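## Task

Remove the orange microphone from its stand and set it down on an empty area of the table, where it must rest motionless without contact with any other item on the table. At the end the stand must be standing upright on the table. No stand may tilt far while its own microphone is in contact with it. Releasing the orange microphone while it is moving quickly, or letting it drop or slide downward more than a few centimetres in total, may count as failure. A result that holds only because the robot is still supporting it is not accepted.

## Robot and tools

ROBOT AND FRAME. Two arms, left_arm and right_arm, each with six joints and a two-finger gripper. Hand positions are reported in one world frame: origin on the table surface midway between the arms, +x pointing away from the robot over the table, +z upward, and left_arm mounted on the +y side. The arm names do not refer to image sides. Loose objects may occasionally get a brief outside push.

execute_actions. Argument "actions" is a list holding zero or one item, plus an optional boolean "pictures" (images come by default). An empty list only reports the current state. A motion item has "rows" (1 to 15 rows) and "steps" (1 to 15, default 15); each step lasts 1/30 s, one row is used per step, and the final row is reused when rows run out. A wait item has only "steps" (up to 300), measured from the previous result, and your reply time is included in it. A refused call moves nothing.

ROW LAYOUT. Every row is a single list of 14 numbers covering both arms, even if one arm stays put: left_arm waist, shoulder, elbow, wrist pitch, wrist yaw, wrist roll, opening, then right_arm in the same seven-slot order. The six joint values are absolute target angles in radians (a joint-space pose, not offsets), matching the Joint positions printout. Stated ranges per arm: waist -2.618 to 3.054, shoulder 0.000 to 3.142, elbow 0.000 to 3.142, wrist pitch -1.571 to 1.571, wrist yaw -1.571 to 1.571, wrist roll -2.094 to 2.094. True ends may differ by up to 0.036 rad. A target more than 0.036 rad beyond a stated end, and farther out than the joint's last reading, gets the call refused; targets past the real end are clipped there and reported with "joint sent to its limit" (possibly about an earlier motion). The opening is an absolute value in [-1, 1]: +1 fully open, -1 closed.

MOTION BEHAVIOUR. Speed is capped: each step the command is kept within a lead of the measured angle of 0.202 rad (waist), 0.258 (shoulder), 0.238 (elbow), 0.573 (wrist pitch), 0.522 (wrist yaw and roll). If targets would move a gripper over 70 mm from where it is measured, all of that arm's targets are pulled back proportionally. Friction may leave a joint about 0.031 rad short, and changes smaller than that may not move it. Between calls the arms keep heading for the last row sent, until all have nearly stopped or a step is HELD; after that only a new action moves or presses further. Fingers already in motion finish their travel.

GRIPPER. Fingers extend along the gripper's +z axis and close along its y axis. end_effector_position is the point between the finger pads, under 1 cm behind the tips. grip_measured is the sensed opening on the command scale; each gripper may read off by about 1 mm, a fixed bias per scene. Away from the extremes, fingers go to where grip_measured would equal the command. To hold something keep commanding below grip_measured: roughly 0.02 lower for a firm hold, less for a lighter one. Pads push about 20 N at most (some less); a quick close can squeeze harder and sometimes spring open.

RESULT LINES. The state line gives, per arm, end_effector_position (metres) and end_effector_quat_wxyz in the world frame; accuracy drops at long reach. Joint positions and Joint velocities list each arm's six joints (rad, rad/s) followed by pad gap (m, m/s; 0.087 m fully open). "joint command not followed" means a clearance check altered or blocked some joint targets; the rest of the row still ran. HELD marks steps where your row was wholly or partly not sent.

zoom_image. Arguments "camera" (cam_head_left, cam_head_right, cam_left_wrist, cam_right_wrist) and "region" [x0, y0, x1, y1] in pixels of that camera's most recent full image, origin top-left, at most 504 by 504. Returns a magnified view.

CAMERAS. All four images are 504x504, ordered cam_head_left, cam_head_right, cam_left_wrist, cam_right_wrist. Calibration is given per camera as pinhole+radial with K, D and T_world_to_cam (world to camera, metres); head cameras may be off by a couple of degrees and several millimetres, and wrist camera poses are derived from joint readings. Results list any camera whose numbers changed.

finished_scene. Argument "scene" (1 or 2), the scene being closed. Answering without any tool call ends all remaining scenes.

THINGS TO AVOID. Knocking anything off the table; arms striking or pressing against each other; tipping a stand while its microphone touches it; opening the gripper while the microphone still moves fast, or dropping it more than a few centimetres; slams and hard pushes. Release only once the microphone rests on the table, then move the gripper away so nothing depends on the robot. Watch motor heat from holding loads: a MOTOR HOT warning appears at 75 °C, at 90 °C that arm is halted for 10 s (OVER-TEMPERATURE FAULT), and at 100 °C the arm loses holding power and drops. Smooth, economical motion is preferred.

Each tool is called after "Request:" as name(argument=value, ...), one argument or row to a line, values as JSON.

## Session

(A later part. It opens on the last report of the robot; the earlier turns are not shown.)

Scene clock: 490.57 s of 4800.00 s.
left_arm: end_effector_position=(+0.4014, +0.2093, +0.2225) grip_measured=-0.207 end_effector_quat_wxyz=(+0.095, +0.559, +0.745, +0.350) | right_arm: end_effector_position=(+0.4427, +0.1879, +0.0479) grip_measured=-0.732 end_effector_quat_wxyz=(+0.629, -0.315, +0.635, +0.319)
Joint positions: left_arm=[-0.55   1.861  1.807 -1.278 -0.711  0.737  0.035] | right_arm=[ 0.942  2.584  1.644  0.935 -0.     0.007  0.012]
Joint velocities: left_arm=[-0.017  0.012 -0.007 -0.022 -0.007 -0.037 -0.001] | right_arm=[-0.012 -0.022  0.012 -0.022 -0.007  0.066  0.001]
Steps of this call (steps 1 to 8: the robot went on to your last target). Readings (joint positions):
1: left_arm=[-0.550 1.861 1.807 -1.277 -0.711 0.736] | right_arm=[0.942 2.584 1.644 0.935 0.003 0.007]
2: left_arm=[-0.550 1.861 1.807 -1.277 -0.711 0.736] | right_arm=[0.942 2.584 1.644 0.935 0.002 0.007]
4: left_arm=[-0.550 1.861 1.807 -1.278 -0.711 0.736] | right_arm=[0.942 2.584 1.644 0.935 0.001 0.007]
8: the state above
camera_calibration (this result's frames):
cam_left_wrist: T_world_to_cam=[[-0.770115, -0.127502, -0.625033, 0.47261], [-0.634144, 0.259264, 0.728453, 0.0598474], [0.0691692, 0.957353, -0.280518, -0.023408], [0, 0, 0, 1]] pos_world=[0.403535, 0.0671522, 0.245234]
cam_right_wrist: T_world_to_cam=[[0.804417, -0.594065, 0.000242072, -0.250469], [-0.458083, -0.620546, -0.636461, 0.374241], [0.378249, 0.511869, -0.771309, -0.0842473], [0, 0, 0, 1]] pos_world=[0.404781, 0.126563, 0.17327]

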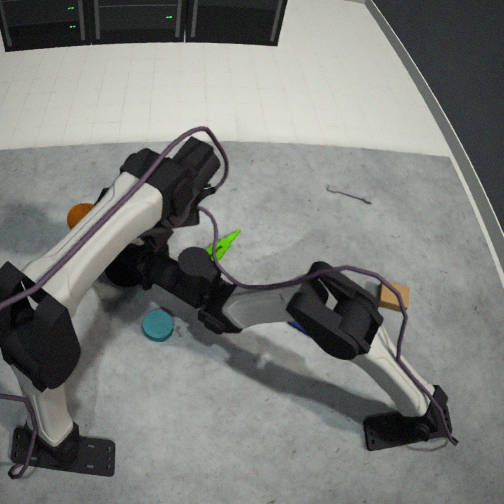

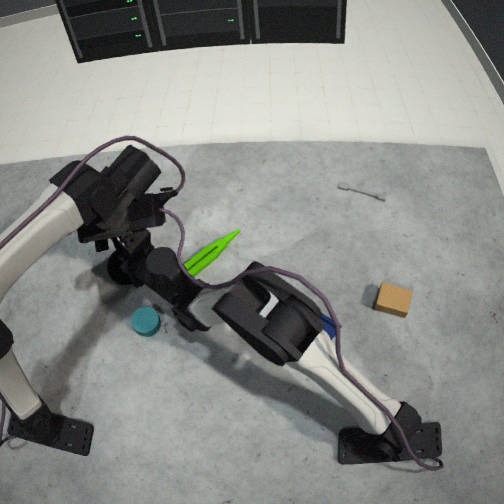

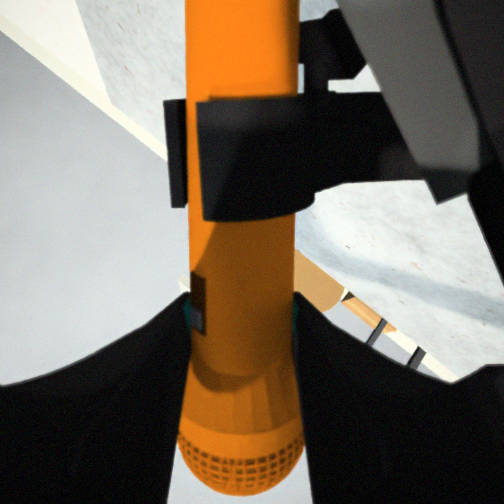

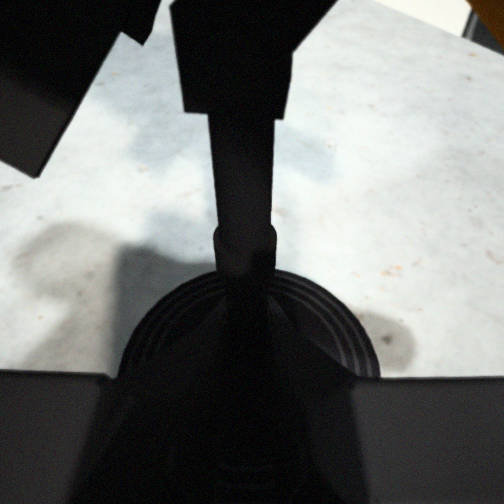

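Request:
execute_actions(
  actions=[
    {"rows": [[-0.546,1.797,1.864,-1.281,-0.857,0.746,-0.28,0.942,2.615,1.630,0.860,0.01,0.02,-0.76],[-0.547,1.805,1.859,-1.279,-0.843,0.742,-0.28,0.942,2.615,1.630,0.860,0.01,0.02,-0.76],[-0.547,1.813,1.854,-1.277,-0.829,0.738,-0.28,0.942,2.615,1.630,0.860,0.01,0.02,-0.76],[-0.547,1.821,1.849,-1.275,-0.815,0.734,-0.28,0.942,2.613,1.631,0.866,0.01,0.018,-0.76],[-0.548,1.829,1.844,-1.273,-0.801,0.730,-0.28,0.942,2.611,1.632,0.872,0.008,0.016,-0.76],[-0.548,1.837,1.839,-1.271,-0.787,0.726,-0.28,0.942,2.609,1.633,0.880,0.006,0.014,-0.76],[-0.548,1.845,1.834,-1.269,-0.773,0.722,-0.28,0.942,2.607,1.635,0.888,0.004,0.012,-0.76],[-0.549,1.853,1.829,-1.267,-0.759,0.718,-0.28,0.942,2.604,1.637,0.896,0.002,0.01,-0.76],[-0.549,1.861,1.824,-1.266,-0.745,0.714,-0.28,0.942,2.601,1.639,0.904,0,0.01,-0.76],[-0.549,1.869,1.819,-1.265,-0.731,0.710,-0.28,0.942,2.598,1.641,0.912,0,0.01,-0.76],[-0.550,1.876,1.815,-1.264,-0.718,0.706,-0.28,0.942,2.595,1.643,0.922,0,0.008,-0.76],[-0.550,1.882,1.811,-1.263,-0.707,0.703,-0.28,0.942,2.592,1.644,0.930,0,0.007,-0.76],[-0.550,1.886,1.808,-1.262,-0.700,0.700,-0.28,0.942,2.590,1.644,0.936,0,0.007,-0.76]], "steps": 15},
  ],
  pictures=true,
)

Request:
zoom_image(
  camera="cam_head_left",
  region=[60, 120, 280, 340],
)

Request:
zoom_image(
  camera="cam_head_right",
  region=[40, 130, 260, 350],
)

Scene clock: 504.97 s of 4800.00 s.
left_arm: end_effector_position=(+0.4013, +0.2066, +0.2182) grip_measured=-0.207 end_effector_quat_wxyz=(+0.100, +0.552, +0.754, +0.343) | right_arm: end_effector_position=(+0.4426, +0.1881, +0.0488) grip_measured=-0.732 end_effector_quat_wxyz=(+0.630, -0.315, +0.633, +0.320)
Joint positions: left_arm=[-0.55   1.867  1.807 -1.273 -0.697  0.71   0.035] | right_arm=[ 0.942  2.584  1.644  0.938 -0.001  0.007  0.012]
Joint velocities: left_arm=[ 0.007  0.007 -0.022  0.022  0.022 -0.081  0.001] | right_arm=[-0.017  0.002  0.007  0.037  0.051  0.007 -0.001]
Steps of this call (steps 1 to 15: the robot went on to your last target; steps 16 to 100: nothing new was sent; then 10.57 s passed at rest; steps 101 to 115: all 15 steps of this action). Readings (joint positions):
101: left_arm=[-0.550 1.861 1.807 -1.278 -0.710 0.737] | right_arm=[0.942 2.584 1.644 0.935 -0.001 0.007]
102: left_arm=[-0.550 1.861 1.807 -1.278 -0.709 0.737] | right_arm=[0.942 2.584 1.644 0.935 -0.001 0.007]
104: left_arm=[-0.550 1.861 1.807 -1.278 -0.705 0.737] | right_arm=[0.942 2.584 1.644 0.935 -0.001 0.007]
108: left_arm=[-0.550 1.861 1.807 -1.278 -0.700 0.732] | right_arm=[0.942 2.584 1.644 0.936 -0.001 0.007]
115: the state above
camera_calibration (this result's frames):
cam_left_wrist: T_world_to_cam=[[-0.766082, -0.155598, -0.623625, 0.473318], [-0.640456, 0.266582, 0.720243, 0.0664368], [0.0541787, 0.951169, -0.303878, -0.00967105], [0, 0, 0, 1]] pos_world=[0.405674, 0.0651354, 0.244383]
cam_right_wrist: T_world_to_cam=[[0.805096, -0.593144, 0.000260452, -0.250743], [-0.45592, -0.619117, -0.639399, 0.373889], [0.379417, 0.514659, -0.768875, -0.0847773], [0, 0, 0, 1]] pos_world=[0.404502, 0.126386, 0.173946]

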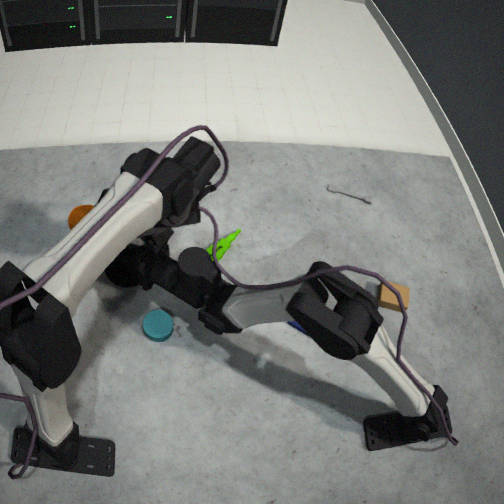

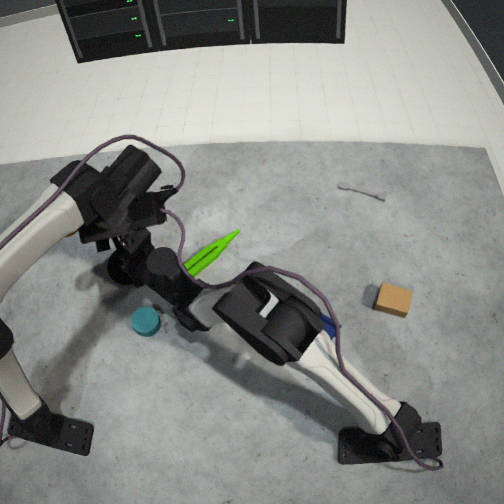

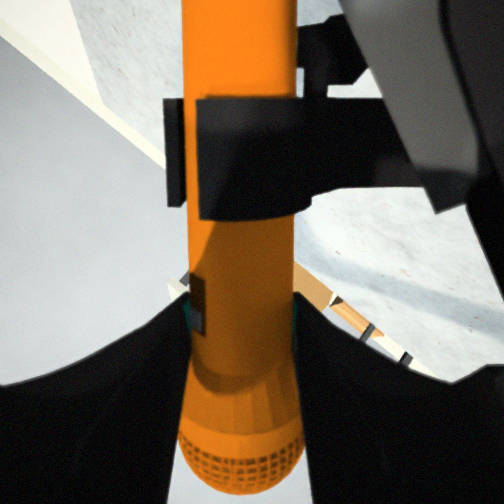

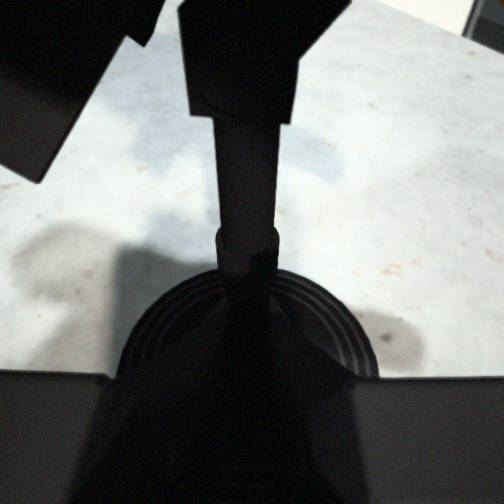

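Region (60, 120, 280, 340) of cam_head_left's 504x504 image, scaled by 2.291, with more detail than that image has.

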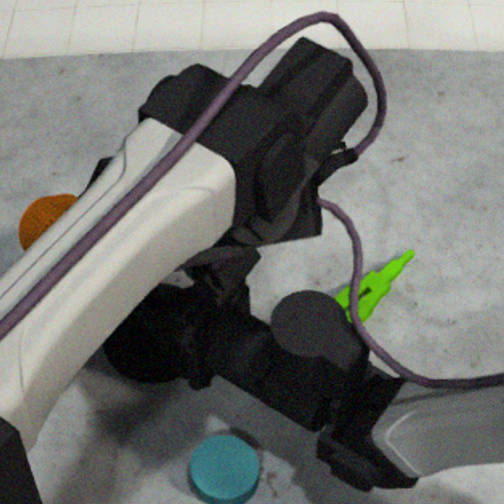

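Region (40, 130, 260, 350) of cam_head_right's 504x504 image, scaled by 2.291, with more detail than that image has.

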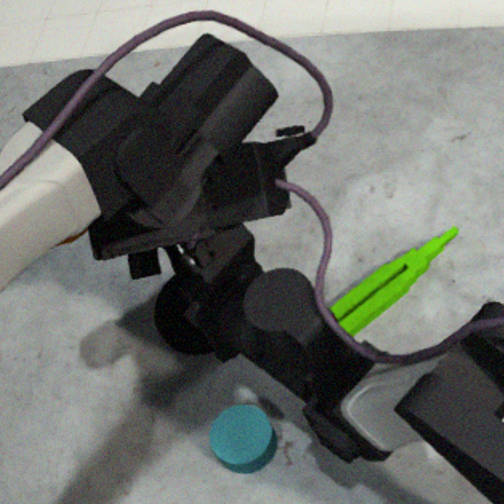

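Request:
execute_actions(
  actions=[
    {"rows": [[-0.550,1.880,1.808,-1.266,-0.699,0.704,-0.2,0.942,2.588,1.644,0.938,0,0.007,-0.72],[-0.550,1.874,1.807,-1.270,-0.698,0.708,-0.12,0.942,2.586,1.644,0.938,0,0.007,-0.64],[-0.550,1.870,1.807,-1.273,-0.697,0.710,0.0,0.942,2.584,1.644,0.938,0,0.007,-0.52],[-0.550,1.867,1.807,-1.273,-0.697,0.710,0.15,0.942,2.584,1.644,0.938,0,0.007,-0.38],[-0.550,1.867,1.807,-1.273,-0.697,0.710,0.3,0.942,2.584,1.644,0.938,0,0.007,-0.22],[-0.550,1.867,1.807,-1.273,-0.697,0.710,0.45,0.942,2.584,1.644,0.938,0,0.007,-0.06],[-0.550,1.867,1.807,-1.273,-0.697,0.710,0.6,0.942,2.584,1.644,0.938,0,0.007,0.1],[-0.550,1.867,1.807,-1.273,-0.697,0.710,0.75,0.942,2.580,1.640,0.942,0,0.007,0.2],[-0.548,1.862,1.802,-1.276,-0.696,0.711,0.9,0.942,2.574,1.634,0.946,0,0.007,0.2],[-0.546,1.856,1.797,-1.279,-0.695,0.712,1,0.941,2.568,1.628,0.950,0,0.007,0.2],[-0.544,1.850,1.792,-1.282,-0.694,0.713,1,0.941,2.561,1.620,0.955,0,0.007,0.2],[-0.542,1.843,1.786,-1.286,-0.693,0.715,1,0.940,2.553,1.609,0.961,0,0.007,0.2],[-0.540,1.835,1.780,-1.290,-0.692,0.717,1,0.940,2.543,1.593,0.969,0,0.007,0.2],[-0.539,1.824,1.773,-1.294,-0.691,0.719,1,0.939,2.531,1.573,0.979,0,0.007,0.2],[-0.537,1.811,1.765,-1.299,-0.691,0.721,1,0.938,2.517,1.549,0.990,0,0.007,0.2]], "steps": 15},
  ],
  pictures=false,
)

Request:
execute_actions(
  actions=[
    {"rows": [[-0.535,1.795,1.756,-1.305,-0.690,0.723,1,0.937,2.501,1.521,1.003,0,0.007,0.2],[-0.533,1.777,1.746,-1.312,-0.690,0.725,1,0.936,2.483,1.490,1.017,0,0.007,0.2],[-0.531,1.757,1.735,-1.320,-0.689,0.728,1,0.935,2.464,1.456,1.032,0,0.007,0.2],[-0.529,1.735,1.725,-1.330,-0.688,0.731,1,0.934,2.444,1.420,1.048,0,0.007,0.2],[-0.526,1.712,1.715,-1.341,-0.688,0.734,1,0.933,2.423,1.383,1.064,0,0.007,0.2],[-0.523,1.688,1.705,-1.353,-0.687,0.738,1,0.932,2.402,1.345,1.080,0,0.007,0.2],[-0.520,1.664,1.697,-1.366,-0.686,0.742,1,0.931,2.381,1.307,1.096,0,0.007,0.2],[-0.517,1.640,1.691,-1.380,-0.685,0.746,1,0.930,2.360,1.270,1.111,0,0.007,0.2],[-0.513,1.616,1.685,-1.395,-0.684,0.750,1,0.929,2.340,1.235,1.125,0,0.007,0.2],[-0.509,1.592,1.681,-1.411,-0.683,0.755,1,0.928,2.320,1.202,1.138,0,0.007,0.2],[-0.505,1.568,1.679,-1.427,-0.682,0.760,1,0.927,2.301,1.172,1.150,0,0.007,0.2],[-0.501,1.544,1.678,-1.444,-0.681,0.765,1,0.926,2.284,1.145,1.160,0,0.007,0.2],[-0.497,1.522,1.677,-1.460,-0.680,0.770,1,0.925,2.269,1.121,1.168,0,0.007,0.2],[-0.493,1.503,1.677,-1.472,-0.679,0.774,1,0.924,2.257,1.101,1.175,0,0.007,0.2],[-0.490,1.490,1.677,-1.480,-0.678,0.776,1,0.923,2.248,1.085,1.180,0,0.007,0.2]], "steps": 15},
  ],
  pictures=false,
)

Request:
execute_actions(
  actions=[
    {"steps": 5},
  ],
)

Scene clock: 596.77 s of 4800.00 s.
left_arm: end_effector_position=(+0.3991, +0.2079, +0.2189) grip_measured=+1.000 end_effector_quat_wxyz=(+0.099, +0.552, +0.754, +0.342) | right_arm: end_effector_position=(+0.4389, +0.1831, +0.0493) grip_measured=+0.200 end_effector_quat_wxyz=(+0.628, -0.316, +0.636, +0.318)
Joint positions: left_arm=[-0.55   1.858  1.8   -1.276 -0.695  0.709  0.087] | right_arm=[ 0.942  2.56   1.605  0.946 -0.001  0.007  0.052]
Joint velocities: left_arm=[-0.007 -0.222 -0.198 -0.066 -0.051  0.081  0.   ] | right_arm=[ 0.007 -0.339 -0.574  0.11   0.022 -0.051  0.001]
Steps of this call (steps 1 to 15: the robot went on to your last target; steps 16 to 100: nothing new was sent; then 87.97 s passed at rest; steps 101 to 115: all 15 steps of this action). Readings (joint positions):
101: left_arm=[-0.550 1.867 1.807 -1.273 -0.697 0.706] | right_arm=[0.942 2.584 1.644 0.938 -0.001 0.007]
102: left_arm=[-0.550 1.867 1.807 -1.273 -0.697 0.706] | right_arm=[0.942 2.584 1.644 0.938 -0.001 0.007]
104: left_arm=[-0.550 1.867 1.807 -1.273 -0.697 0.706] | right_arm=[0.942 2.584 1.644 0.938 -0.001 0.007]
108: left_arm=[-0.550 1.867 1.807 -1.273 -0.697 0.706] | right_arm=[0.942 2.584 1.644 0.938 -0.001 0.007]
115: the state above

Scene clock: 597.27 s of 4800.00 s.
left_arm: end_effector_position=(+0.3354, +0.2696, +0.2860) grip_measured=+1.000 end_effector_quat_wxyz=(+0.125, +0.539, +0.759, +0.344) | right_arm: end_effector_position=(+0.3921, +0.1163, +0.0748) grip_measured=+0.200 end_effector_quat_wxyz=(+0.631, -0.314, +0.634, +0.318)
Joint positions: left_arm=[-0.509  1.538  1.704 -1.415 -0.689  0.752  0.087] | right_arm=[ 0.938  2.28   1.142  1.136 -0.001  0.007  0.052]
Joint velocities: left_arm=[ 0.095 -0.613  0.012 -0.388  0.081  0.125  0.   ] | right_arm=[-0.046 -0.354 -0.603  0.359 -0.022 -0.007  0.   ]
Steps of this call (steps 1 to 15: all 15 steps of this action). Readings (joint positions):
1: left_arm=[-0.550 1.849 1.792 -1.278 -0.695 0.711] | right_arm=[0.942 2.547 1.584 0.953 -0.001 0.007]
2: left_arm=[-0.550 1.836 1.783 -1.281 -0.695 0.712] | right_arm=[0.942 2.532 1.558 0.962 -0.001 0.007]
4: left_arm=[-0.550 1.803 1.762 -1.291 -0.692 0.715] | right_arm=[0.942 2.495 1.499 0.982 -0.001 0.007]
8: left_arm=[-0.540 1.710 1.725 -1.323 -0.691 0.726] | right_arm=[0.942 2.409 1.357 1.041 -0.001 0.007]
15: the state above

Scene clock: 597.43 s of 4800.00 s.
left_arm: end_effector_position=(+0.3227, +0.2806, +0.2963) grip_measured=+1.000 end_effector_quat_wxyz=(+0.124, +0.540, +0.758, +0.345) | right_arm: end_effector_position=(+0.3911, +0.1105, +0.0811) grip_measured=+0.200 end_effector_quat_wxyz=(+0.638, -0.309, +0.629, +0.320)
Joint positions: left_arm=[-0.503  1.492  1.704 -1.456 -0.689  0.763  0.087] | right_arm=[ 0.933  2.261  1.112  1.167 -0.001  0.007  0.052]
Joint velocities: left_arm=[-0.012  0.002 -0.012 -0.081  0.007  0.081  0.   ] | right_arm=[ 0.012  0.002 -0.002  0.095  0.051 -0.022 -0.   ]
Steps of this call (steps 1 to 5: the robot went on to your last target). Readings (joint positions):
1: left_arm=[-0.506 1.519 1.704 -1.427 -0.689 0.756] | right_arm=[0.936 2.270 1.126 1.146 -0.001 0.007]
2: left_arm=[-0.504 1.505 1.704 -1.437 -0.689 0.758] | right_arm=[0.935 2.264 1.117 1.153 -0.001 0.007]
4: left_arm=[-0.503 1.492 1.704 -1.452 -0.689 0.762] | right_arm=[0.934 2.261 1.112 1.164 -0.001 0.007]
5: the state above
camera_calibration (this result's frames):
cam_left_wrist: T_world_to_cam=[[-0.735116, -0.17816, -0.654113, 0.478749], [-0.674978, 0.282462, 0.681631, -0.0417267], [0.0633225, 0.942589, -0.327896, -0.0455226], [0, 0, 0, 1]] pos_world=[0.326654, 0.139989, 0.326672]
cam_right_wrist: T_world_to_cam=[[0.799857, -0.60019, 0.000383607, -0.252552], [-0.453718, -0.605076, -0.654235, 0.32178], [0.392898, 0.523121, -0.756291, -0.00766887], [0, 0, 0, 1]] pos_world=[0.351016, 0.0471342, 0.204817]

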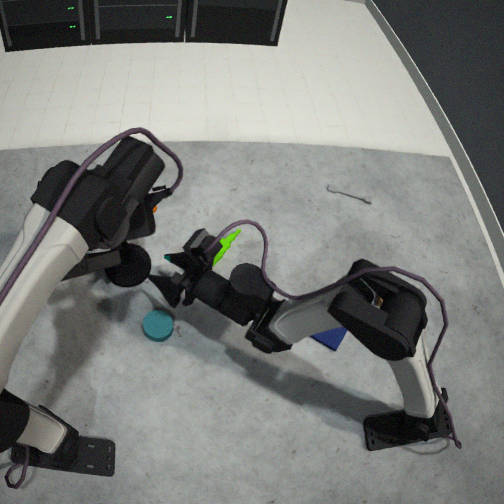

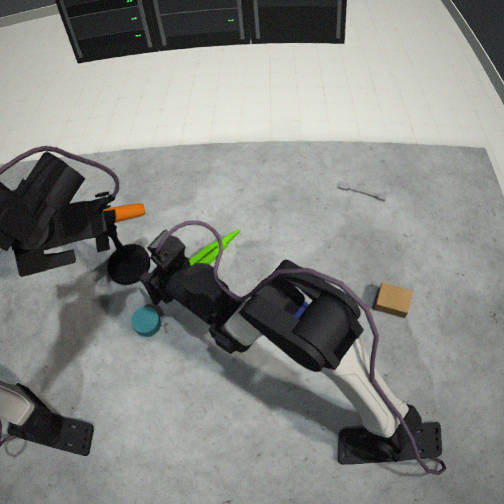

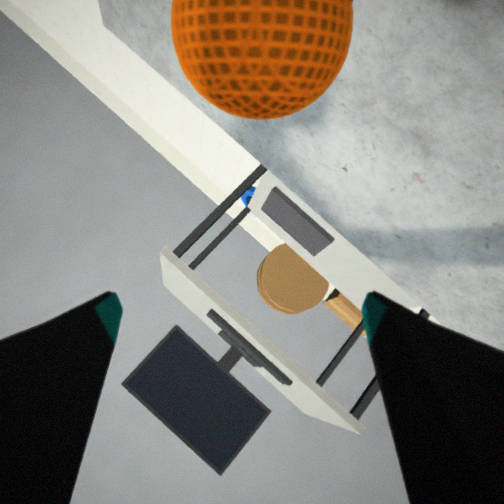

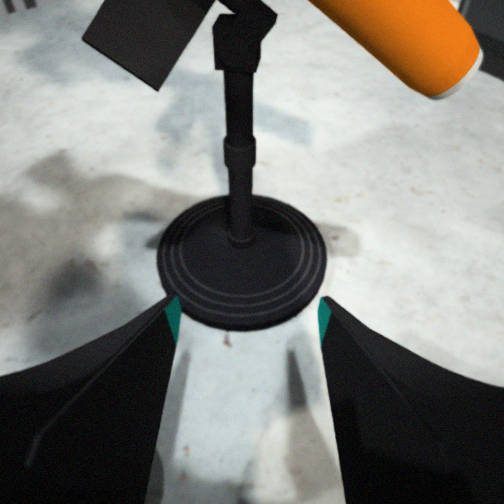

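Request:
execute_actions(
  actions=[
    {"rows": [[-0.49,1.487,1.677,-1.48,-0.68,0.776,1,0.923,2.247,1.085,1.18,0,0.007,0.2],[-0.49,1.480,1.677,-1.48,-0.68,0.776,1,0.922,2.243,1.085,1.18,0,0.007,0.2],[-0.49,1.467,1.677,-1.48,-0.68,0.776,1,0.921,2.236,1.085,1.18,0,0.007,0.2],[-0.49,1.450,1.677,-1.48,-0.68,0.776,1,0.920,2.227,1.085,1.18,0,0.007,0.2],[-0.49,1.429,1.677,-1.48,-0.68,0.776,1,0.919,2.216,1.085,1.18,0,0.007,0.2],[-0.49,1.405,1.677,-1.48,-0.68,0.776,1,0.917,2.202,1.085,1.18,0,0.007,0.2],[-0.49,1.378,1.677,-1.48,-0.68,0.776,1,0.916,2.187,1.085,1.18,0,0.007,0.2],[-0.49,1.350,1.677,-1.48,-0.68,0.776,1,0.914,2.169,1.085,1.18,0,0.007,0.2],[-0.487,1.320,1.677,-1.477,-0.68,0.774,1,0.913,2.150,1.085,1.178,0,0.010,0.2],[-0.476,1.290,1.677,-1.466,-0.68,0.770,1,0.911,2.130,1.085,1.173,0,0.018,0.2],[-0.459,1.262,1.677,-1.449,-0.68,0.762,1,0.910,2.108,1.085,1.165,0,0.031,0.3],[-0.435,1.235,1.677,-1.426,-0.68,0.751,1,0.908,2.085,1.085,1.153,0,0.050,0.4],[-0.405,1.211,1.677,-1.396,-0.68,0.737,1,0.907,2.062,1.085,1.138,0,0.073,0.5],[-0.369,1.190,1.677,-1.359,-0.68,0.720,1,0.905,2.039,1.085,1.119,0,0.102,0.6],[-0.327,1.173,1.677,-1.316,-0.68,0.700,1,0.904,2.016,1.085,1.098,0,0.136,0.7]], "steps": 15},
  ],
  pictures=false,
)

Request:
execute_actions(
  actions=[
    {"rows": [[-0.281,1.160,1.677,-1.267,-0.68,0.678,1,0.902,1.993,1.085,1.074,0,0.174,0.8],[-0.230,1.153,1.675,-1.213,-0.68,0.654,1,0.901,1.970,1.086,1.046,0,0.217,0.9],[-0.176,1.150,1.670,-1.153,-0.68,0.627,1,0.899,1.948,1.088,1.016,0,0.264,1],[-0.118,1.150,1.661,-1.088,-0.677,0.598,1,0.898,1.928,1.092,0.984,0,0.315,1],[-0.058,1.150,1.648,-1.017,-0.667,0.567,1,0.896,1.909,1.098,0.949,-0.002,0.370,1],[0.003,1.150,1.632,-0.943,-0.651,0.535,1,0.895,1.891,1.105,0.911,-0.004,0.428,1],[0.065,1.150,1.612,-0.864,-0.629,0.501,1,0.893,1.876,1.113,0.872,-0.007,0.490,1],[0.127,1.150,1.589,-0.782,-0.600,0.466,1,0.892,1.862,1.124,0.831,-0.011,0.555,1],[0.188,1.150,1.563,-0.697,-0.566,0.431,1,0.890,1.851,1.135,0.788,-0.016,0.622,1],[0.248,1.150,1.534,-0.608,-0.526,0.394,1,0.889,1.842,1.148,0.744,-0.021,0.691,1],[0.306,1.150,1.502,-0.518,-0.481,0.358,1,0.887,1.835,1.162,0.699,-0.027,0.762,1],[0.360,1.150,1.467,-0.425,-0.431,0.322,1,0.886,1.831,1.177,0.652,-0.034,0.835,1],[0.411,1.150,1.430,-0.331,-0.376,0.285,1,0.884,1.830,1.194,0.605,-0.042,0.909,1],[0.458,1.150,1.390,-0.236,-0.318,0.250,1,0.883,1.830,1.211,0.558,-0.050,0.983,1],[0.499,1.150,1.348,-0.140,-0.255,0.215,1,0.881,1.830,1.230,0.510,-0.059,1.058,1]], "steps": 15},
  ],
  pictures=false,
)

Request:
execute_actions(
  actions=[
    {"rows": [[0.535,1.150,1.304,-0.044,-0.189,0.181,1,0.880,1.830,1.249,0.462,-0.068,1.134,1],[0.565,1.150,1.258,0.051,-0.121,0.149,1,0.878,1.830,1.269,0.415,-0.077,1.208,1],[0.589,1.151,1.211,0.145,-0.050,0.118,1,0.877,1.831,1.290,0.368,-0.087,1.282,1],[0.606,1.153,1.163,0.238,0.022,0.089,1,0.875,1.832,1.311,0.321,-0.097,1.355,1],[0.617,1.157,1.113,0.328,0.096,0.062,1,0.874,1.835,1.333,0.276,-0.107,1.426,1],[0.62,1.163,1.063,0.417,0.170,0.038,1,0.872,1.839,1.355,0.232,-0.118,1.495,1],[0.62,1.170,1.012,0.502,0.244,0.016,1,0.871,1.844,1.378,0.189,-0.128,1.562,1],[0.62,1.178,0.961,0.584,0.318,-0.004,1,0.869,1.850,1.400,0.148,-0.138,1.627,1],[0.62,1.188,0.910,0.663,0.390,-0.021,1,0.868,1.856,1.422,0.109,-0.148,1.689,1],[0.62,1.199,0.859,0.737,0.461,-0.035,1,0.867,1.864,1.445,0.071,-0.158,1.747,1],[0.62,1.211,0.809,0.808,0.529,-0.046,1,0.867,1.872,1.467,0.036,-0.167,1.802,1],[0.62,1.224,0.759,0.873,0.595,-0.054,1,0.867,1.881,1.489,0.004,-0.176,1.853,1],[0.62,1.237,0.711,0.933,0.658,-0.058,1,0.867,1.890,1.510,-0.026,-0.185,1.900,1],[0.62,1.251,0.664,0.987,0.716,-0.06,1,0.867,1.900,1.531,-0.054,-0.193,1.943,1],[0.62,1.265,0.618,1.036,0.771,-0.06,1,0.867,1.910,1.551,-0.078,-0.201,1.981,1]], "steps": 15},
  ],
  pictures=false,
)

Request:
execute_actions(
  actions=[
    {"rows": [[0.62,1.280,0.574,1.079,0.821,-0.06,1,0.867,1.920,1.570,-0.099,-0.208,2.015,1],[0.62,1.295,0.532,1.116,0.866,-0.06,1,0.867,1.930,1.589,-0.118,-0.214,2.044,1],[0.62,1.309,0.492,1.146,0.906,-0.06,1,0.867,1.940,1.606,-0.133,-0.219,2.067,1],[0.62,1.323,0.455,1.169,0.940,-0.06,1,0.867,1.950,1.623,-0.145,-0.224,2.086,1],[0.62,1.336,0.420,1.186,0.969,-0.06,1,0.867,1.959,1.638,-0.153,-0.228,2.099,1],[0.62,1.349,0.388,1.197,0.991,-0.06,1,0.867,1.968,1.652,-0.158,-0.231,2.107,1],[0.62,1.361,0.359,1.2,1.007,-0.06,1,0.867,1.976,1.665,-0.16,-0.233,2.11,1],[0.62,1.372,0.333,1.2,1.017,-0.06,1,0.867,1.984,1.676,-0.16,-0.235,2.11,1],[0.62,1.382,0.310,1.2,1.02,-0.06,1,0.867,1.990,1.687,-0.16,-0.235,2.11,1],[0.62,1.390,0.290,1.2,1.02,-0.06,1,0.867,1.996,1.695,-0.16,-0.235,2.11,1],[0.62,1.397,0.274,1.2,1.02,-0.06,1,0.867,2.001,1.702,-0.16,-0.235,2.11,1],[0.62,1.403,0.261,1.2,1.02,-0.06,1,0.867,2.005,1.708,-0.16,-0.235,2.11,1],[0.62,1.407,0.252,1.2,1.02,-0.06,1,0.867,2.008,1.712,-0.16,-0.235,2.11,1],[0.62,1.409,0.247,1.2,1.02,-0.06,1,0.867,2.010,1.714,-0.16,-0.235,2.11,1],[0.62,1.41,0.245,1.2,1.02,-0.06,1,0.867,2.010,1.715,-0.16,-0.235,2.11,1]], "steps": 15},
  ],
  pictures=false,
)

Request:
execute_actions(
  actions=[
    {"steps": 8},
  ],
)

Scene clock: 648.60 s of 4800.00 s.
left_arm: end_effector_position=(+0.2786, +0.3331, +0.3519) grip_measured=+1.000 end_effector_quat_wxyz=(+0.245, +0.439, +0.790, +0.352) | right_arm: end_effector_position=(+0.3936, +0.1017, +0.1835) grip_measured=+0.651 end_effector_quat_wxyz=(+0.683, -0.264, +0.581, +0.355)
Joint positions: left_arm=[-0.401  1.22   1.692 -1.422 -0.68   0.749  0.087] | right_arm=[ 0.918  2.07   1.104  1.154 -0.001  0.053  0.072]
Joint velocities: left_arm=[ 1.018 -0.755 -0.017  0.652  0.081 -0.242  0.   ] | right_arm=[-0.042 -0.73  -0.007 -0.242  0.037  0.564  0.088]
Steps of this call (steps 1 to 30: the robot went on to your last target; steps 31 to 120: nothing new was sent; then 46.67 s passed at rest; steps 121 to 135: all 15 steps of this action). Readings (joint positions):
121: left_arm=[-0.503 1.492 1.704 -1.468 -0.686 0.769] | right_arm=[0.933 2.261 1.112 1.176 -0.001 0.007]
122: left_arm=[-0.503 1.492 1.704 -1.468 -0.686 0.769] | right_arm=[0.933 2.261 1.112 1.176 -0.001 0.007]
124: left_arm=[-0.503 1.491 1.704 -1.468 -0.686 0.769] | right_arm=[0.933 2.259 1.112 1.176 -0.001 0.007]
128: left_arm=[-0.503 1.438 1.693 -1.468 -0.684 0.769] | right_arm=[0.932 2.223 1.105 1.174 -0.001 0.007]
135: the state above

Scene clock: 649.10 s of 4800.00 s.
left_arm: end_effector_position=(+0.3290, +0.5084, +0.3912) grip_measured=+1.000 end_effector_quat_wxyz=(+0.510, -0.123, +0.767, +0.370) | right_arm: end_effector_position=(+0.3702, +0.1001, +0.2493) grip_measured=+1.000 end_effector_quat_wxyz=(+0.489, -0.050, +0.685, +0.538)
Joint positions: left_arm=[ 0.413  1.155  1.437 -0.515 -0.452  0.365  0.087] | right_arm=[ 0.895  1.844  1.184  0.718 -0.023  0.762  0.087]
Joint velocities: left_arm=[ 1.37  -0.012 -1.116  2.586  1.238 -0.989  0.   ] | right_arm=[-0.042 -0.007  0.52  -1.267 -0.183  1.897  0.   ]
Steps of this call (steps 1 to 15: all 15 steps of this action). Readings (joint positions):
1: left_arm=[-0.362 1.196 1.692 -1.397 -0.680 0.737] | right_arm=[0.916 2.045 1.104 1.144 -0.001 0.073]
2: left_arm=[-0.318 1.177 1.692 -1.368 -0.679 0.724] | right_arm=[0.915 2.020 1.104 1.131 -0.001 0.098]
4: left_arm=[-0.219 1.157 1.692 -1.291 -0.679 0.688] | right_arm=[0.912 1.973 1.104 1.096 -0.001 0.161]
8: left_arm=[0.014 1.155 1.651 -1.061 -0.657 0.590] | right_arm=[0.906 1.894 1.104 0.993 -0.001 0.334]
15: the state above

Scene clock: 649.60 s of 4800.00 s.
left_arm: end_effector_position=(+0.4257, +0.4430, +0.3151) grip_measured=+1.000 end_effector_quat_wxyz=(+0.781, +0.031, +0.622, +0.049) | right_arm: end_effector_position=(+0.3573, +0.1227, +0.2790) grip_measured=+1.000 end_effector_quat_wxyz=(+0.096, +0.301, +0.738, +0.597)
Joint positions: left_arm=[ 0.611  1.219  0.723  0.753  0.494 -0.012  0.087] | right_arm=[ 0.878  1.86   1.503  0.081 -0.153  1.755  0.087]
Joint velocities: left_arm=[-0.002  0.442 -1.399  1.853  1.824 -0.315  0.   ] | right_arm=[-0.002  0.193  0.657 -0.886 -0.242  1.516  0.   ]
Steps of this call (steps 1 to 15: all 15 steps of this action). Readings (joint positions):
1: left_arm=[0.458 1.155 1.397 -0.426 -0.405 0.331] | right_arm=[0.894 1.844 1.202 0.673 -0.030 0.831]
2: left_arm=[0.498 1.155 1.355 -0.336 -0.354 0.297] | right_arm=[0.892 1.844 1.220 0.627 -0.037 0.902]
4: left_arm=[0.561 1.155 1.265 -0.154 -0.242 0.231] | right_arm=[0.889 1.844 1.258 0.533 -0.052 1.045]
8: left_arm=[0.611 1.155 1.069 0.205 0.014 0.114] | right_arm=[0.883 1.844 1.342 0.347 -0.088 1.328]
15: the state above

Scene clock: 650.10 s of 4800.00 s.
left_arm: end_effector_position=(+0.3703, +0.3376, +0.1437) grip_measured=+1.000 end_effector_quat_wxyz=(+0.693, +0.155, +0.683, -0.172) | right_arm: end_effector_position=(+0.3666, +0.1439, +0.2611) grip_measured=+1.000 end_effector_quat_wxyz=(-0.042, +0.431, +0.720, +0.543)
Joint positions: left_arm=[ 0.611  1.389  0.272  1.153  0.986 -0.051  0.087] | right_arm=[ 0.878  1.984  1.69  -0.136 -0.221  2.086  0.087]
Joint velocities: left_arm=[ 0.007  0.076 -0.173  0.125  0.11  -0.022  0.   ] | right_arm=[ 0.002  0.022  0.071 -0.037 -0.022  0.125  0.   ]
Steps of this call (steps 1 to 15: all 15 steps of this action). Readings (joint positions):
1: left_arm=[0.611 1.236 0.675 0.813 0.555 -0.020] | right_arm=[0.878 1.868 1.525 0.052 -0.162 1.804]
2: left_arm=[0.611 1.252 0.628 0.868 0.614 -0.026] | right_arm=[0.878 1.877 1.545 0.024 -0.170 1.849]
4: left_arm=[0.611 1.285 0.540 0.961 0.721 -0.036] | right_arm=[0.878 1.899 1.581 -0.025 -0.185 1.927]
8: left_arm=[0.611 1.337 0.399 1.083 0.880 -0.045] | right_arm=[0.878 1.944 1.637 -0.094 -0.207 2.028]
15: the state above

Scene clock: 650.37 s of 4800.00 s.
left_arm: end_effector_position=(+0.3681, +0.3340, +0.1451) grip_measured=+1.000 end_effector_quat_wxyz=(+0.695, +0.166, +0.677, -0.176) | right_arm: end_effector_position=(+0.3667, +0.1443, +0.2630) grip_measured=+1.000 end_effector_quat_wxyz=(-0.046, +0.434, +0.717, +0.543)
Joint positions: left_arm=[ 0.611  1.391  0.266  1.178  1.007 -0.052  0.087] | right_arm=[ 0.878  1.985  1.696 -0.141 -0.225  2.098  0.087]
Joint velocities: left_arm=[ 0.007  0.002 -0.002  0.139  0.007  0.081  0.   ] | right_arm=[-0.017 -0.002 -0.012  0.007 -0.007 -0.051  0.   ]
Steps of this call (steps 1 to 8: the robot went on to your last target). Readings (joint positions):
1: left_arm=[0.611 1.391 0.267 1.156 0.992 -0.051] | right_arm=[0.878 1.985 1.692 -0.138 -0.222 2.089]
2: left_arm=[0.611 1.391 0.266 1.160 0.996 -0.051] | right_arm=[0.878 1.985 1.693 -0.139 -0.223 2.091]
4: left_arm=[0.611 1.391 0.266 1.168 1.002 -0.052] | right_arm=[0.878 1.985 1.696 -0.140 -0.224 2.095]
8: the state above
camera_calibration (this result's frames):
cam_left_wrist: T_world_to_cam=[[-0.471566, -0.881816, 0.00511534, 0.465134], [-0.661714, 0.350017, -0.663041, 0.244568], [0.582889, -0.316053, -0.748566, 0.141889], [0, 0, 0, 1]] pos_world=[0.298471, 0.369404, 0.265992]
cam_right_wrist: T_world_to_cam=[[-0.66662, -0.0339811, -0.744623, 0.439187], [-0.713015, -0.262174, 0.650288, 0.152644], [-0.217318, 0.964422, 0.150541, 0.0433104], [0, 0, 0, 1]] pos_world=[0.411021, 0.0131737, 0.221247]

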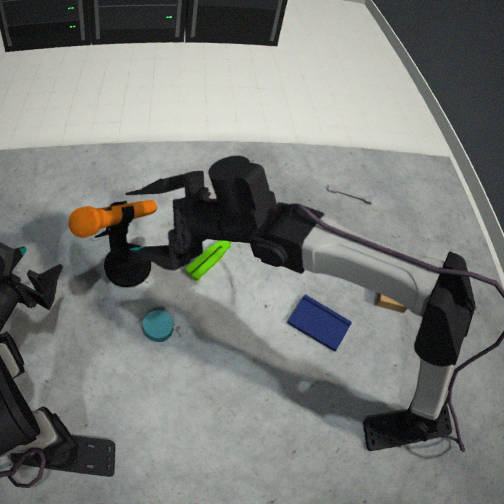

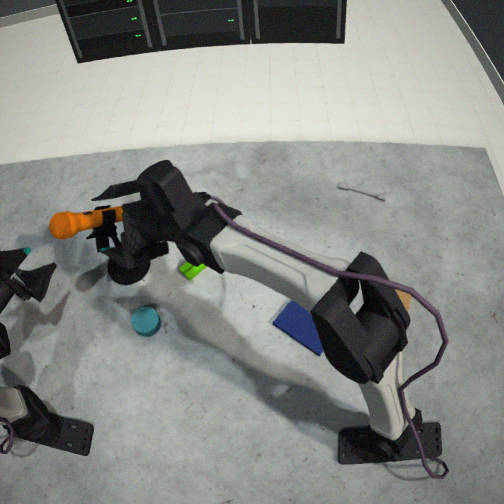

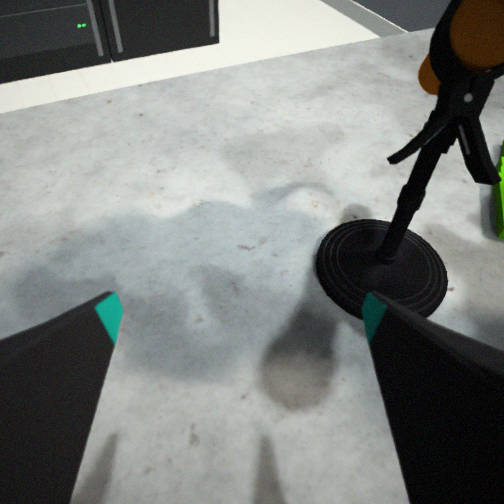

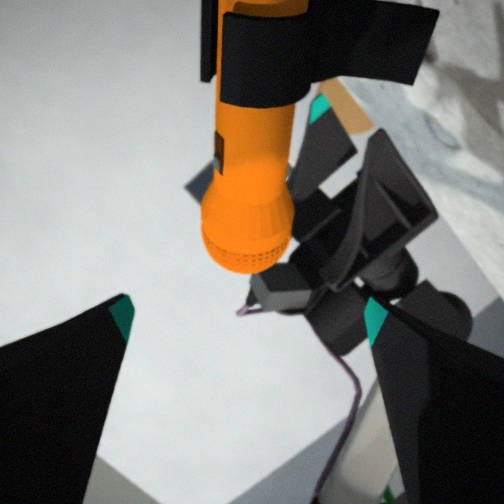

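Request:
zoom_image(
  camera="cam_right_wrist",
  region=[170, 0, 504, 334],
)

Request:
zoom_image(
  camera="cam_left_wrist",
  region=[304, 0, 504, 250],
)

Region (170, 0, 504, 334) of cam_right_wrist's 504x504 image, scaled by 1.509, with more detail than that image has.

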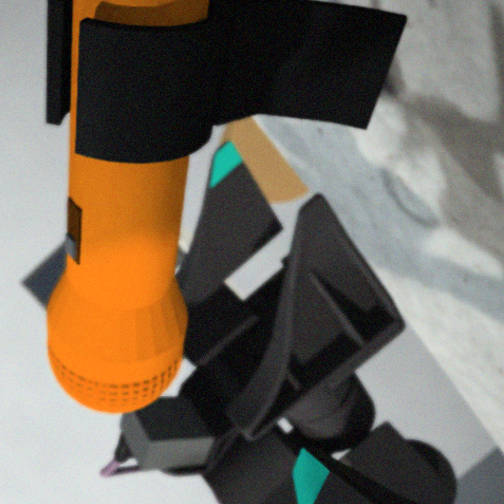

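Region (304, 0, 504, 250) of cam_left_wrist's 504x504 image, scaled by 2.016, with more detail than that image has; it fills the left 403 columns of this view, and the rest is white.

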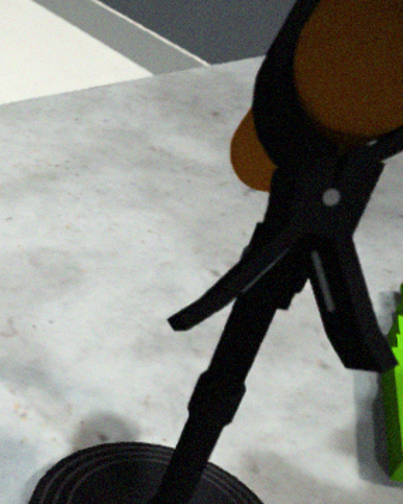

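Request:
execute_actions(
  actions=[
    {"rows": [[0.612,1.41,0.245,1.2,1.02,-0.06,1,0.873,2.012,1.717,-0.16,-0.230,2.112,1],[0.602,1.41,0.245,1.2,1.02,-0.06,1,0.879,2.018,1.723,-0.16,-0.225,2.114,1],[0.590,1.41,0.245,1.2,1.02,-0.06,1,0.885,2.028,1.733,-0.16,-0.220,2.116,1],[0.576,1.41,0.245,1.2,1.02,-0.06,1,0.890,2.041,1.746,-0.16,-0.217,2.118,1],[0.560,1.41,0.245,1.2,1.02,-0.06,1,0.892,2.057,1.761,-0.16,-0.215,2.120,1],[0.543,1.41,0.245,1.2,1.02,-0.06,1,0.894,2.075,1.779,-0.16,-0.213,2.122,1],[0.526,1.41,0.245,1.2,1.02,-0.06,1,0.896,2.095,1.798,-0.16,-0.212,2.124,1],[0.509,1.41,0.245,1.2,1.02,-0.06,1,0.897,2.114,1.817,-0.16,-0.210,2.126,1],[0.493,1.41,0.245,1.2,1.02,-0.06,1,0.899,2.134,1.837,-0.16,-0.209,2.128,1],[0.478,1.41,0.245,1.2,1.02,-0.06,1,0.900,2.152,1.855,-0.16,-0.208,2.129,1],[0.465,1.41,0.245,1.2,1.02,-0.06,1,0.901,2.168,1.871,-0.16,-0.207,2.129,1],[0.454,1.41,0.245,1.2,1.02,-0.06,1,0.902,2.181,1.884,-0.16,-0.206,2.129,1],[0.446,1.41,0.245,1.2,1.02,-0.06,1,0.903,2.191,1.894,-0.16,-0.205,2.129,1],[0.441,1.41,0.245,1.2,1.02,-0.06,1,0.904,2.197,1.900,-0.16,-0.204,2.129,1],[0.44,1.41,0.245,1.2,1.02,-0.06,1,0.904,2.199,1.902,-0.16,-0.204,2.129,1]], "steps": 15},
  ],
  pictures=false,
)

Request:
execute_actions(
  actions=[
    {"steps": 7},
  ],
)

Scene clock: 669.90 s of 4800.00 s.
left_arm: end_effector_position=(+0.3668, +0.2821, +0.1461) grip_measured=+1.000 end_effector_quat_wxyz=(+0.680, +0.220, +0.660, -0.229) | right_arm: end_effector_position=(+0.3864, +0.1806, +0.2358) grip_measured=+1.000 end_effector_quat_wxyz=(-0.049, +0.434, +0.721, +0.538)
Joint positions: left_arm=[ 0.458  1.391  0.266  1.184  1.014 -0.053  0.087] | right_arm=[ 0.893  2.167  1.872 -0.146 -0.218  2.101  0.087]
Joint velocities: left_arm=[-0.134  0.002 -0.007  0.037 -0.022 -0.022  0.   ] | right_arm=[ 0.037  0.291  0.12  -0.037  0.007 -0.022  0.   ]
joint sent to its limit (right arm) — the command would take joint 6 (wrist roll) past its upper limit, so that joint was sent only as far as its limit.
Steps of this call (steps 1 to 30: the robot went on to your last target; steps 31 to 120: nothing new was sent; then 15.03 s passed at rest; steps 121 to 135: all 15 steps of this action). Readings (joint positions):
121: left_arm=[0.611 1.391 0.266 1.184 1.011 -0.052] | right_arm=[0.878 1.985 1.696 -0.143 -0.225 2.101]
122: left_arm=[0.611 1.391 0.266 1.184 1.011 -0.052] | right_arm=[0.878 1.985 1.696 -0.143 -0.225 2.101]
124: left_arm=[0.606 1.391 0.266 1.184 1.011 -0.052] | right_arm=[0.878 1.993 1.708 -0.146 -0.225 2.101]
128: left_arm=[0.551 1.391 0.266 1.184 1.011 -0.053] | right_arm=[0.879 2.047 1.773 -0.147 -0.223 2.101]
135: the state above

Scene clock: 670.13 s of 4800.00 s.
left_arm: end_effector_position=(+0.3666, +0.2803, +0.1461) grip_measured=+1.000 end_effector_quat_wxyz=(+0.680, +0.222, +0.660, -0.231) | right_arm: end_effector_position=(+0.3872, +0.1825, +0.2275) grip_measured=+1.000 end_effector_quat_wxyz=(-0.049, +0.437, +0.724, +0.531)
Joint positions: left_arm=[ 0.453  1.391  0.266  1.184  1.014 -0.053  0.087] | right_arm=[ 0.894  2.183  1.878 -0.153 -0.216  2.101  0.087]
Joint velocities: left_arm=[ 0.002  0.002 -0.012 -0.037 -0.007 -0.066  0.   ] | right_arm=[-0.012  0.027  0.042  0.007 -0.051  0.051  0.   ]
joint sent to its limit (right arm) — the command would take joint 6 (wrist roll) past its upper limit, so that joint was sent only as far as its limit.
Steps of this call (steps 1 to 7: the robot went on to your last target). Readings (joint positions):
1: left_arm=[0.455 1.391 0.266 1.184 1.014 -0.053] | right_arm=[0.893 2.175 1.875 -0.147 -0.218 2.101]
2: left_arm=[0.453 1.391 0.266 1.184 1.014 -0.053] | right_arm=[0.894 2.180 1.875 -0.148 -0.217 2.101]
4: left_arm=[0.453 1.391 0.266 1.184 1.014 -0.053] | right_arm=[0.894 2.183 1.875 -0.152 -0.217 2.101]
7: the state above
camera_calibration (this result's frames):
cam_left_wrist: T_world_to_cam=[[-0.609262, -0.792969, 0.000515596, 0.443258], [-0.592259, 0.454618, -0.665245, 0.20853], [0.527285, -0.405614, -0.746625, 0.171746], [0, 0, 0, 1]] pos_world=[0.303005, 0.326351, 0.266725]
cam_right_wrist: T_world_to_cam=[[-0.678497, -0.0546117, -0.73257, 0.433386], [-0.70028, -0.253177, 0.667465, 0.189872], [-0.221921, 0.965877, 0.133537, 0.021735], [0, 0, 0, 1]] pos_world=[0.431838, 0.0507459, 0.18785]

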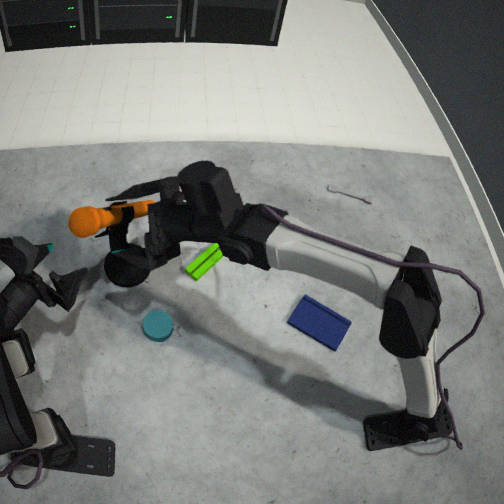

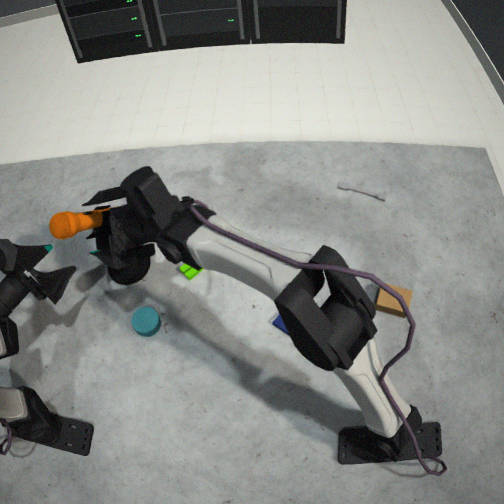

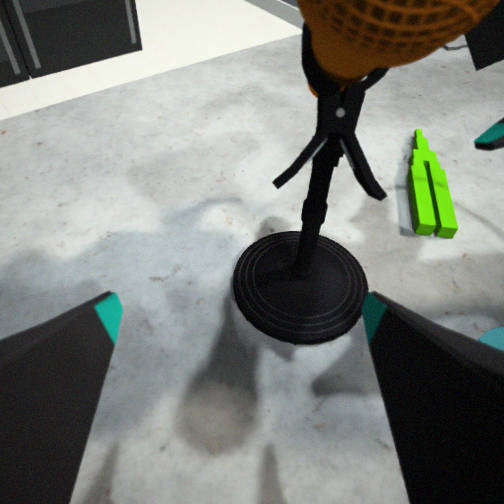

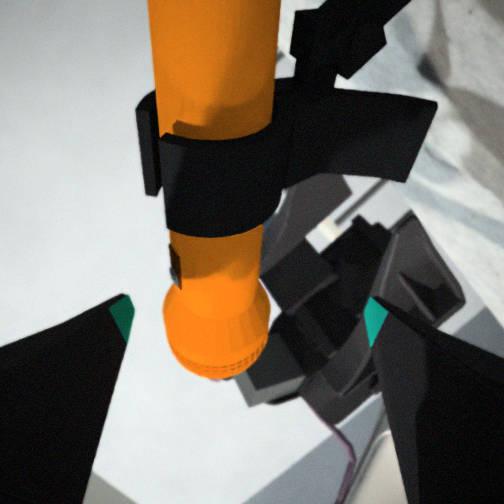

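Request:
execute_actions(
  actions=[],
)

Scene clock: 678.43 s of 4800.00 s.
left_arm: end_effector_position=(+0.3666, +0.2803, +0.1461) grip_measured=+1.000 end_effector_quat_wxyz=(+0.680, +0.222, +0.660, -0.231) | right_arm: end_effector_position=(+0.3877, +0.1828, +0.2299) grip_measured=+1.000 end_effector_quat_wxyz=(-0.049, +0.436, +0.723, +0.533)
Joint positions: left_arm=[ 0.453  1.391  0.266  1.184  1.014 -0.053  0.087] | right_arm=[ 0.894  2.183  1.883 -0.153 -0.215  2.101  0.087]
Joint velocities: left_arm=[ 0.002 -0.007  0.002  0.037 -0.022  0.022  0.   ] | right_arm=[-0.017 -0.012  0.007 -0.051 -0.022  0.007  0.   ]
joint sent to its limit (right arm) — the command would take joint 6 (wrist roll) past its upper limit, so that joint was sent only as far as its limit.
Steps of this call (steps 1 to 30: the robot went on to your last target; steps 31 to 120: nothing new was sent; then 4.30 s passed at rest). Readings (joint positions):
1: left_arm=[0.453 1.391 0.266 1.184 1.014 -0.053] | right_arm=[0.894 2.183 1.880 -0.153 -0.216 2.101]
2: left_arm=[0.453 1.391 0.266 1.184 1.014 -0.053] | right_arm=[0.894 2.183 1.882 -0.153 -0.215 2.101]
4: left_arm=[0.453 1.391 0.266 1.184 1.014 -0.053] | right_arm=[0.894 2.183 1.883 -0.153 -0.215 2.101]
8: left_arm=[0.453 1.391 0.266 1.184 1.014 -0.053] | right_arm=[0.894 2.183 1.883 -0.153 -0.215 2.101]
120: the state above
All arms were judged still, so your last target was given up. Only a new action makes them travel on or press farther. Fingers that are still opening or closing keep moving.
camera_calibration (this result's frames):
cam_left_wrist: T_world_to_cam=[[-0.609262, -0.792969, 0.000515596, 0.443258], [-0.592259, 0.454618, -0.665245, 0.20853], [0.527285, -0.405614, -0.746625, 0.171746], [0, 0, 0, 1]] pos_world=[0.303005, 0.326351, 0.266725]
cam_right_wrist: T_world_to_cam=[[-0.67603, -0.0514954, -0.735073, 0.434463], [-0.702726, -0.255102, 0.664152, 0.190779], [-0.22172, 0.965542, 0.136269, 0.0205446], [0, 0, 0, 1]] pos_world=[0.43233, 0.0512044, 0.189856]

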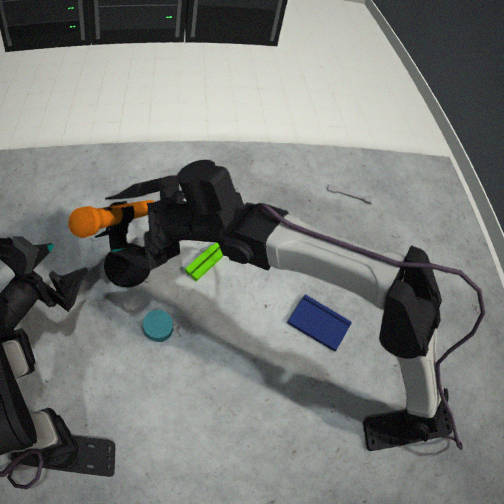

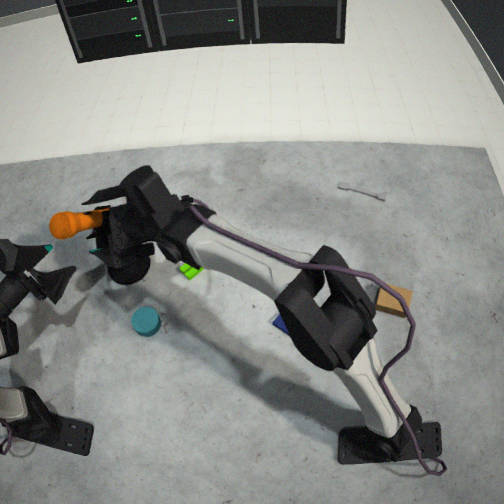

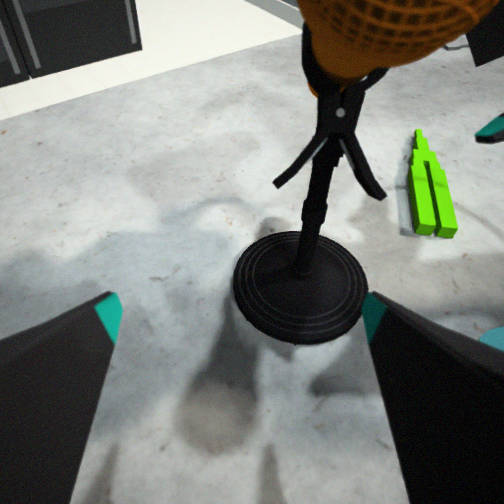

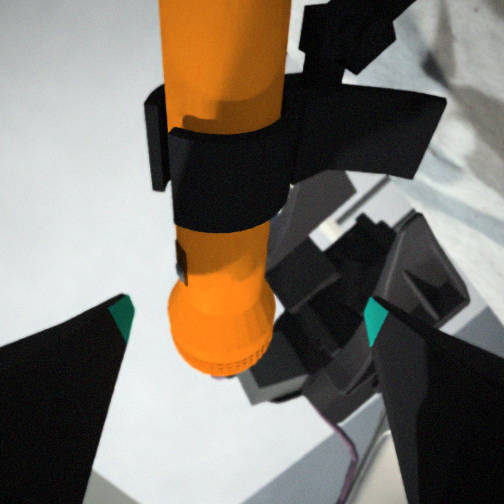

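Request:
zoom_image(
  camera="cam_right_wrist",
  region=[100, 180, 400, 400],
)

Region (100, 180, 400, 400) of cam_right_wrist's 504x504 image, scaled by 1.680, with more detail than that image has; it fills the top 370 rows of this view, and the rest is white.

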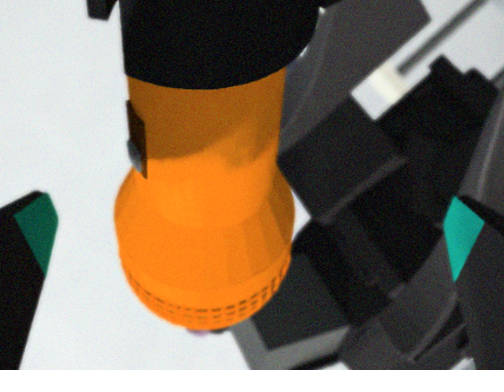

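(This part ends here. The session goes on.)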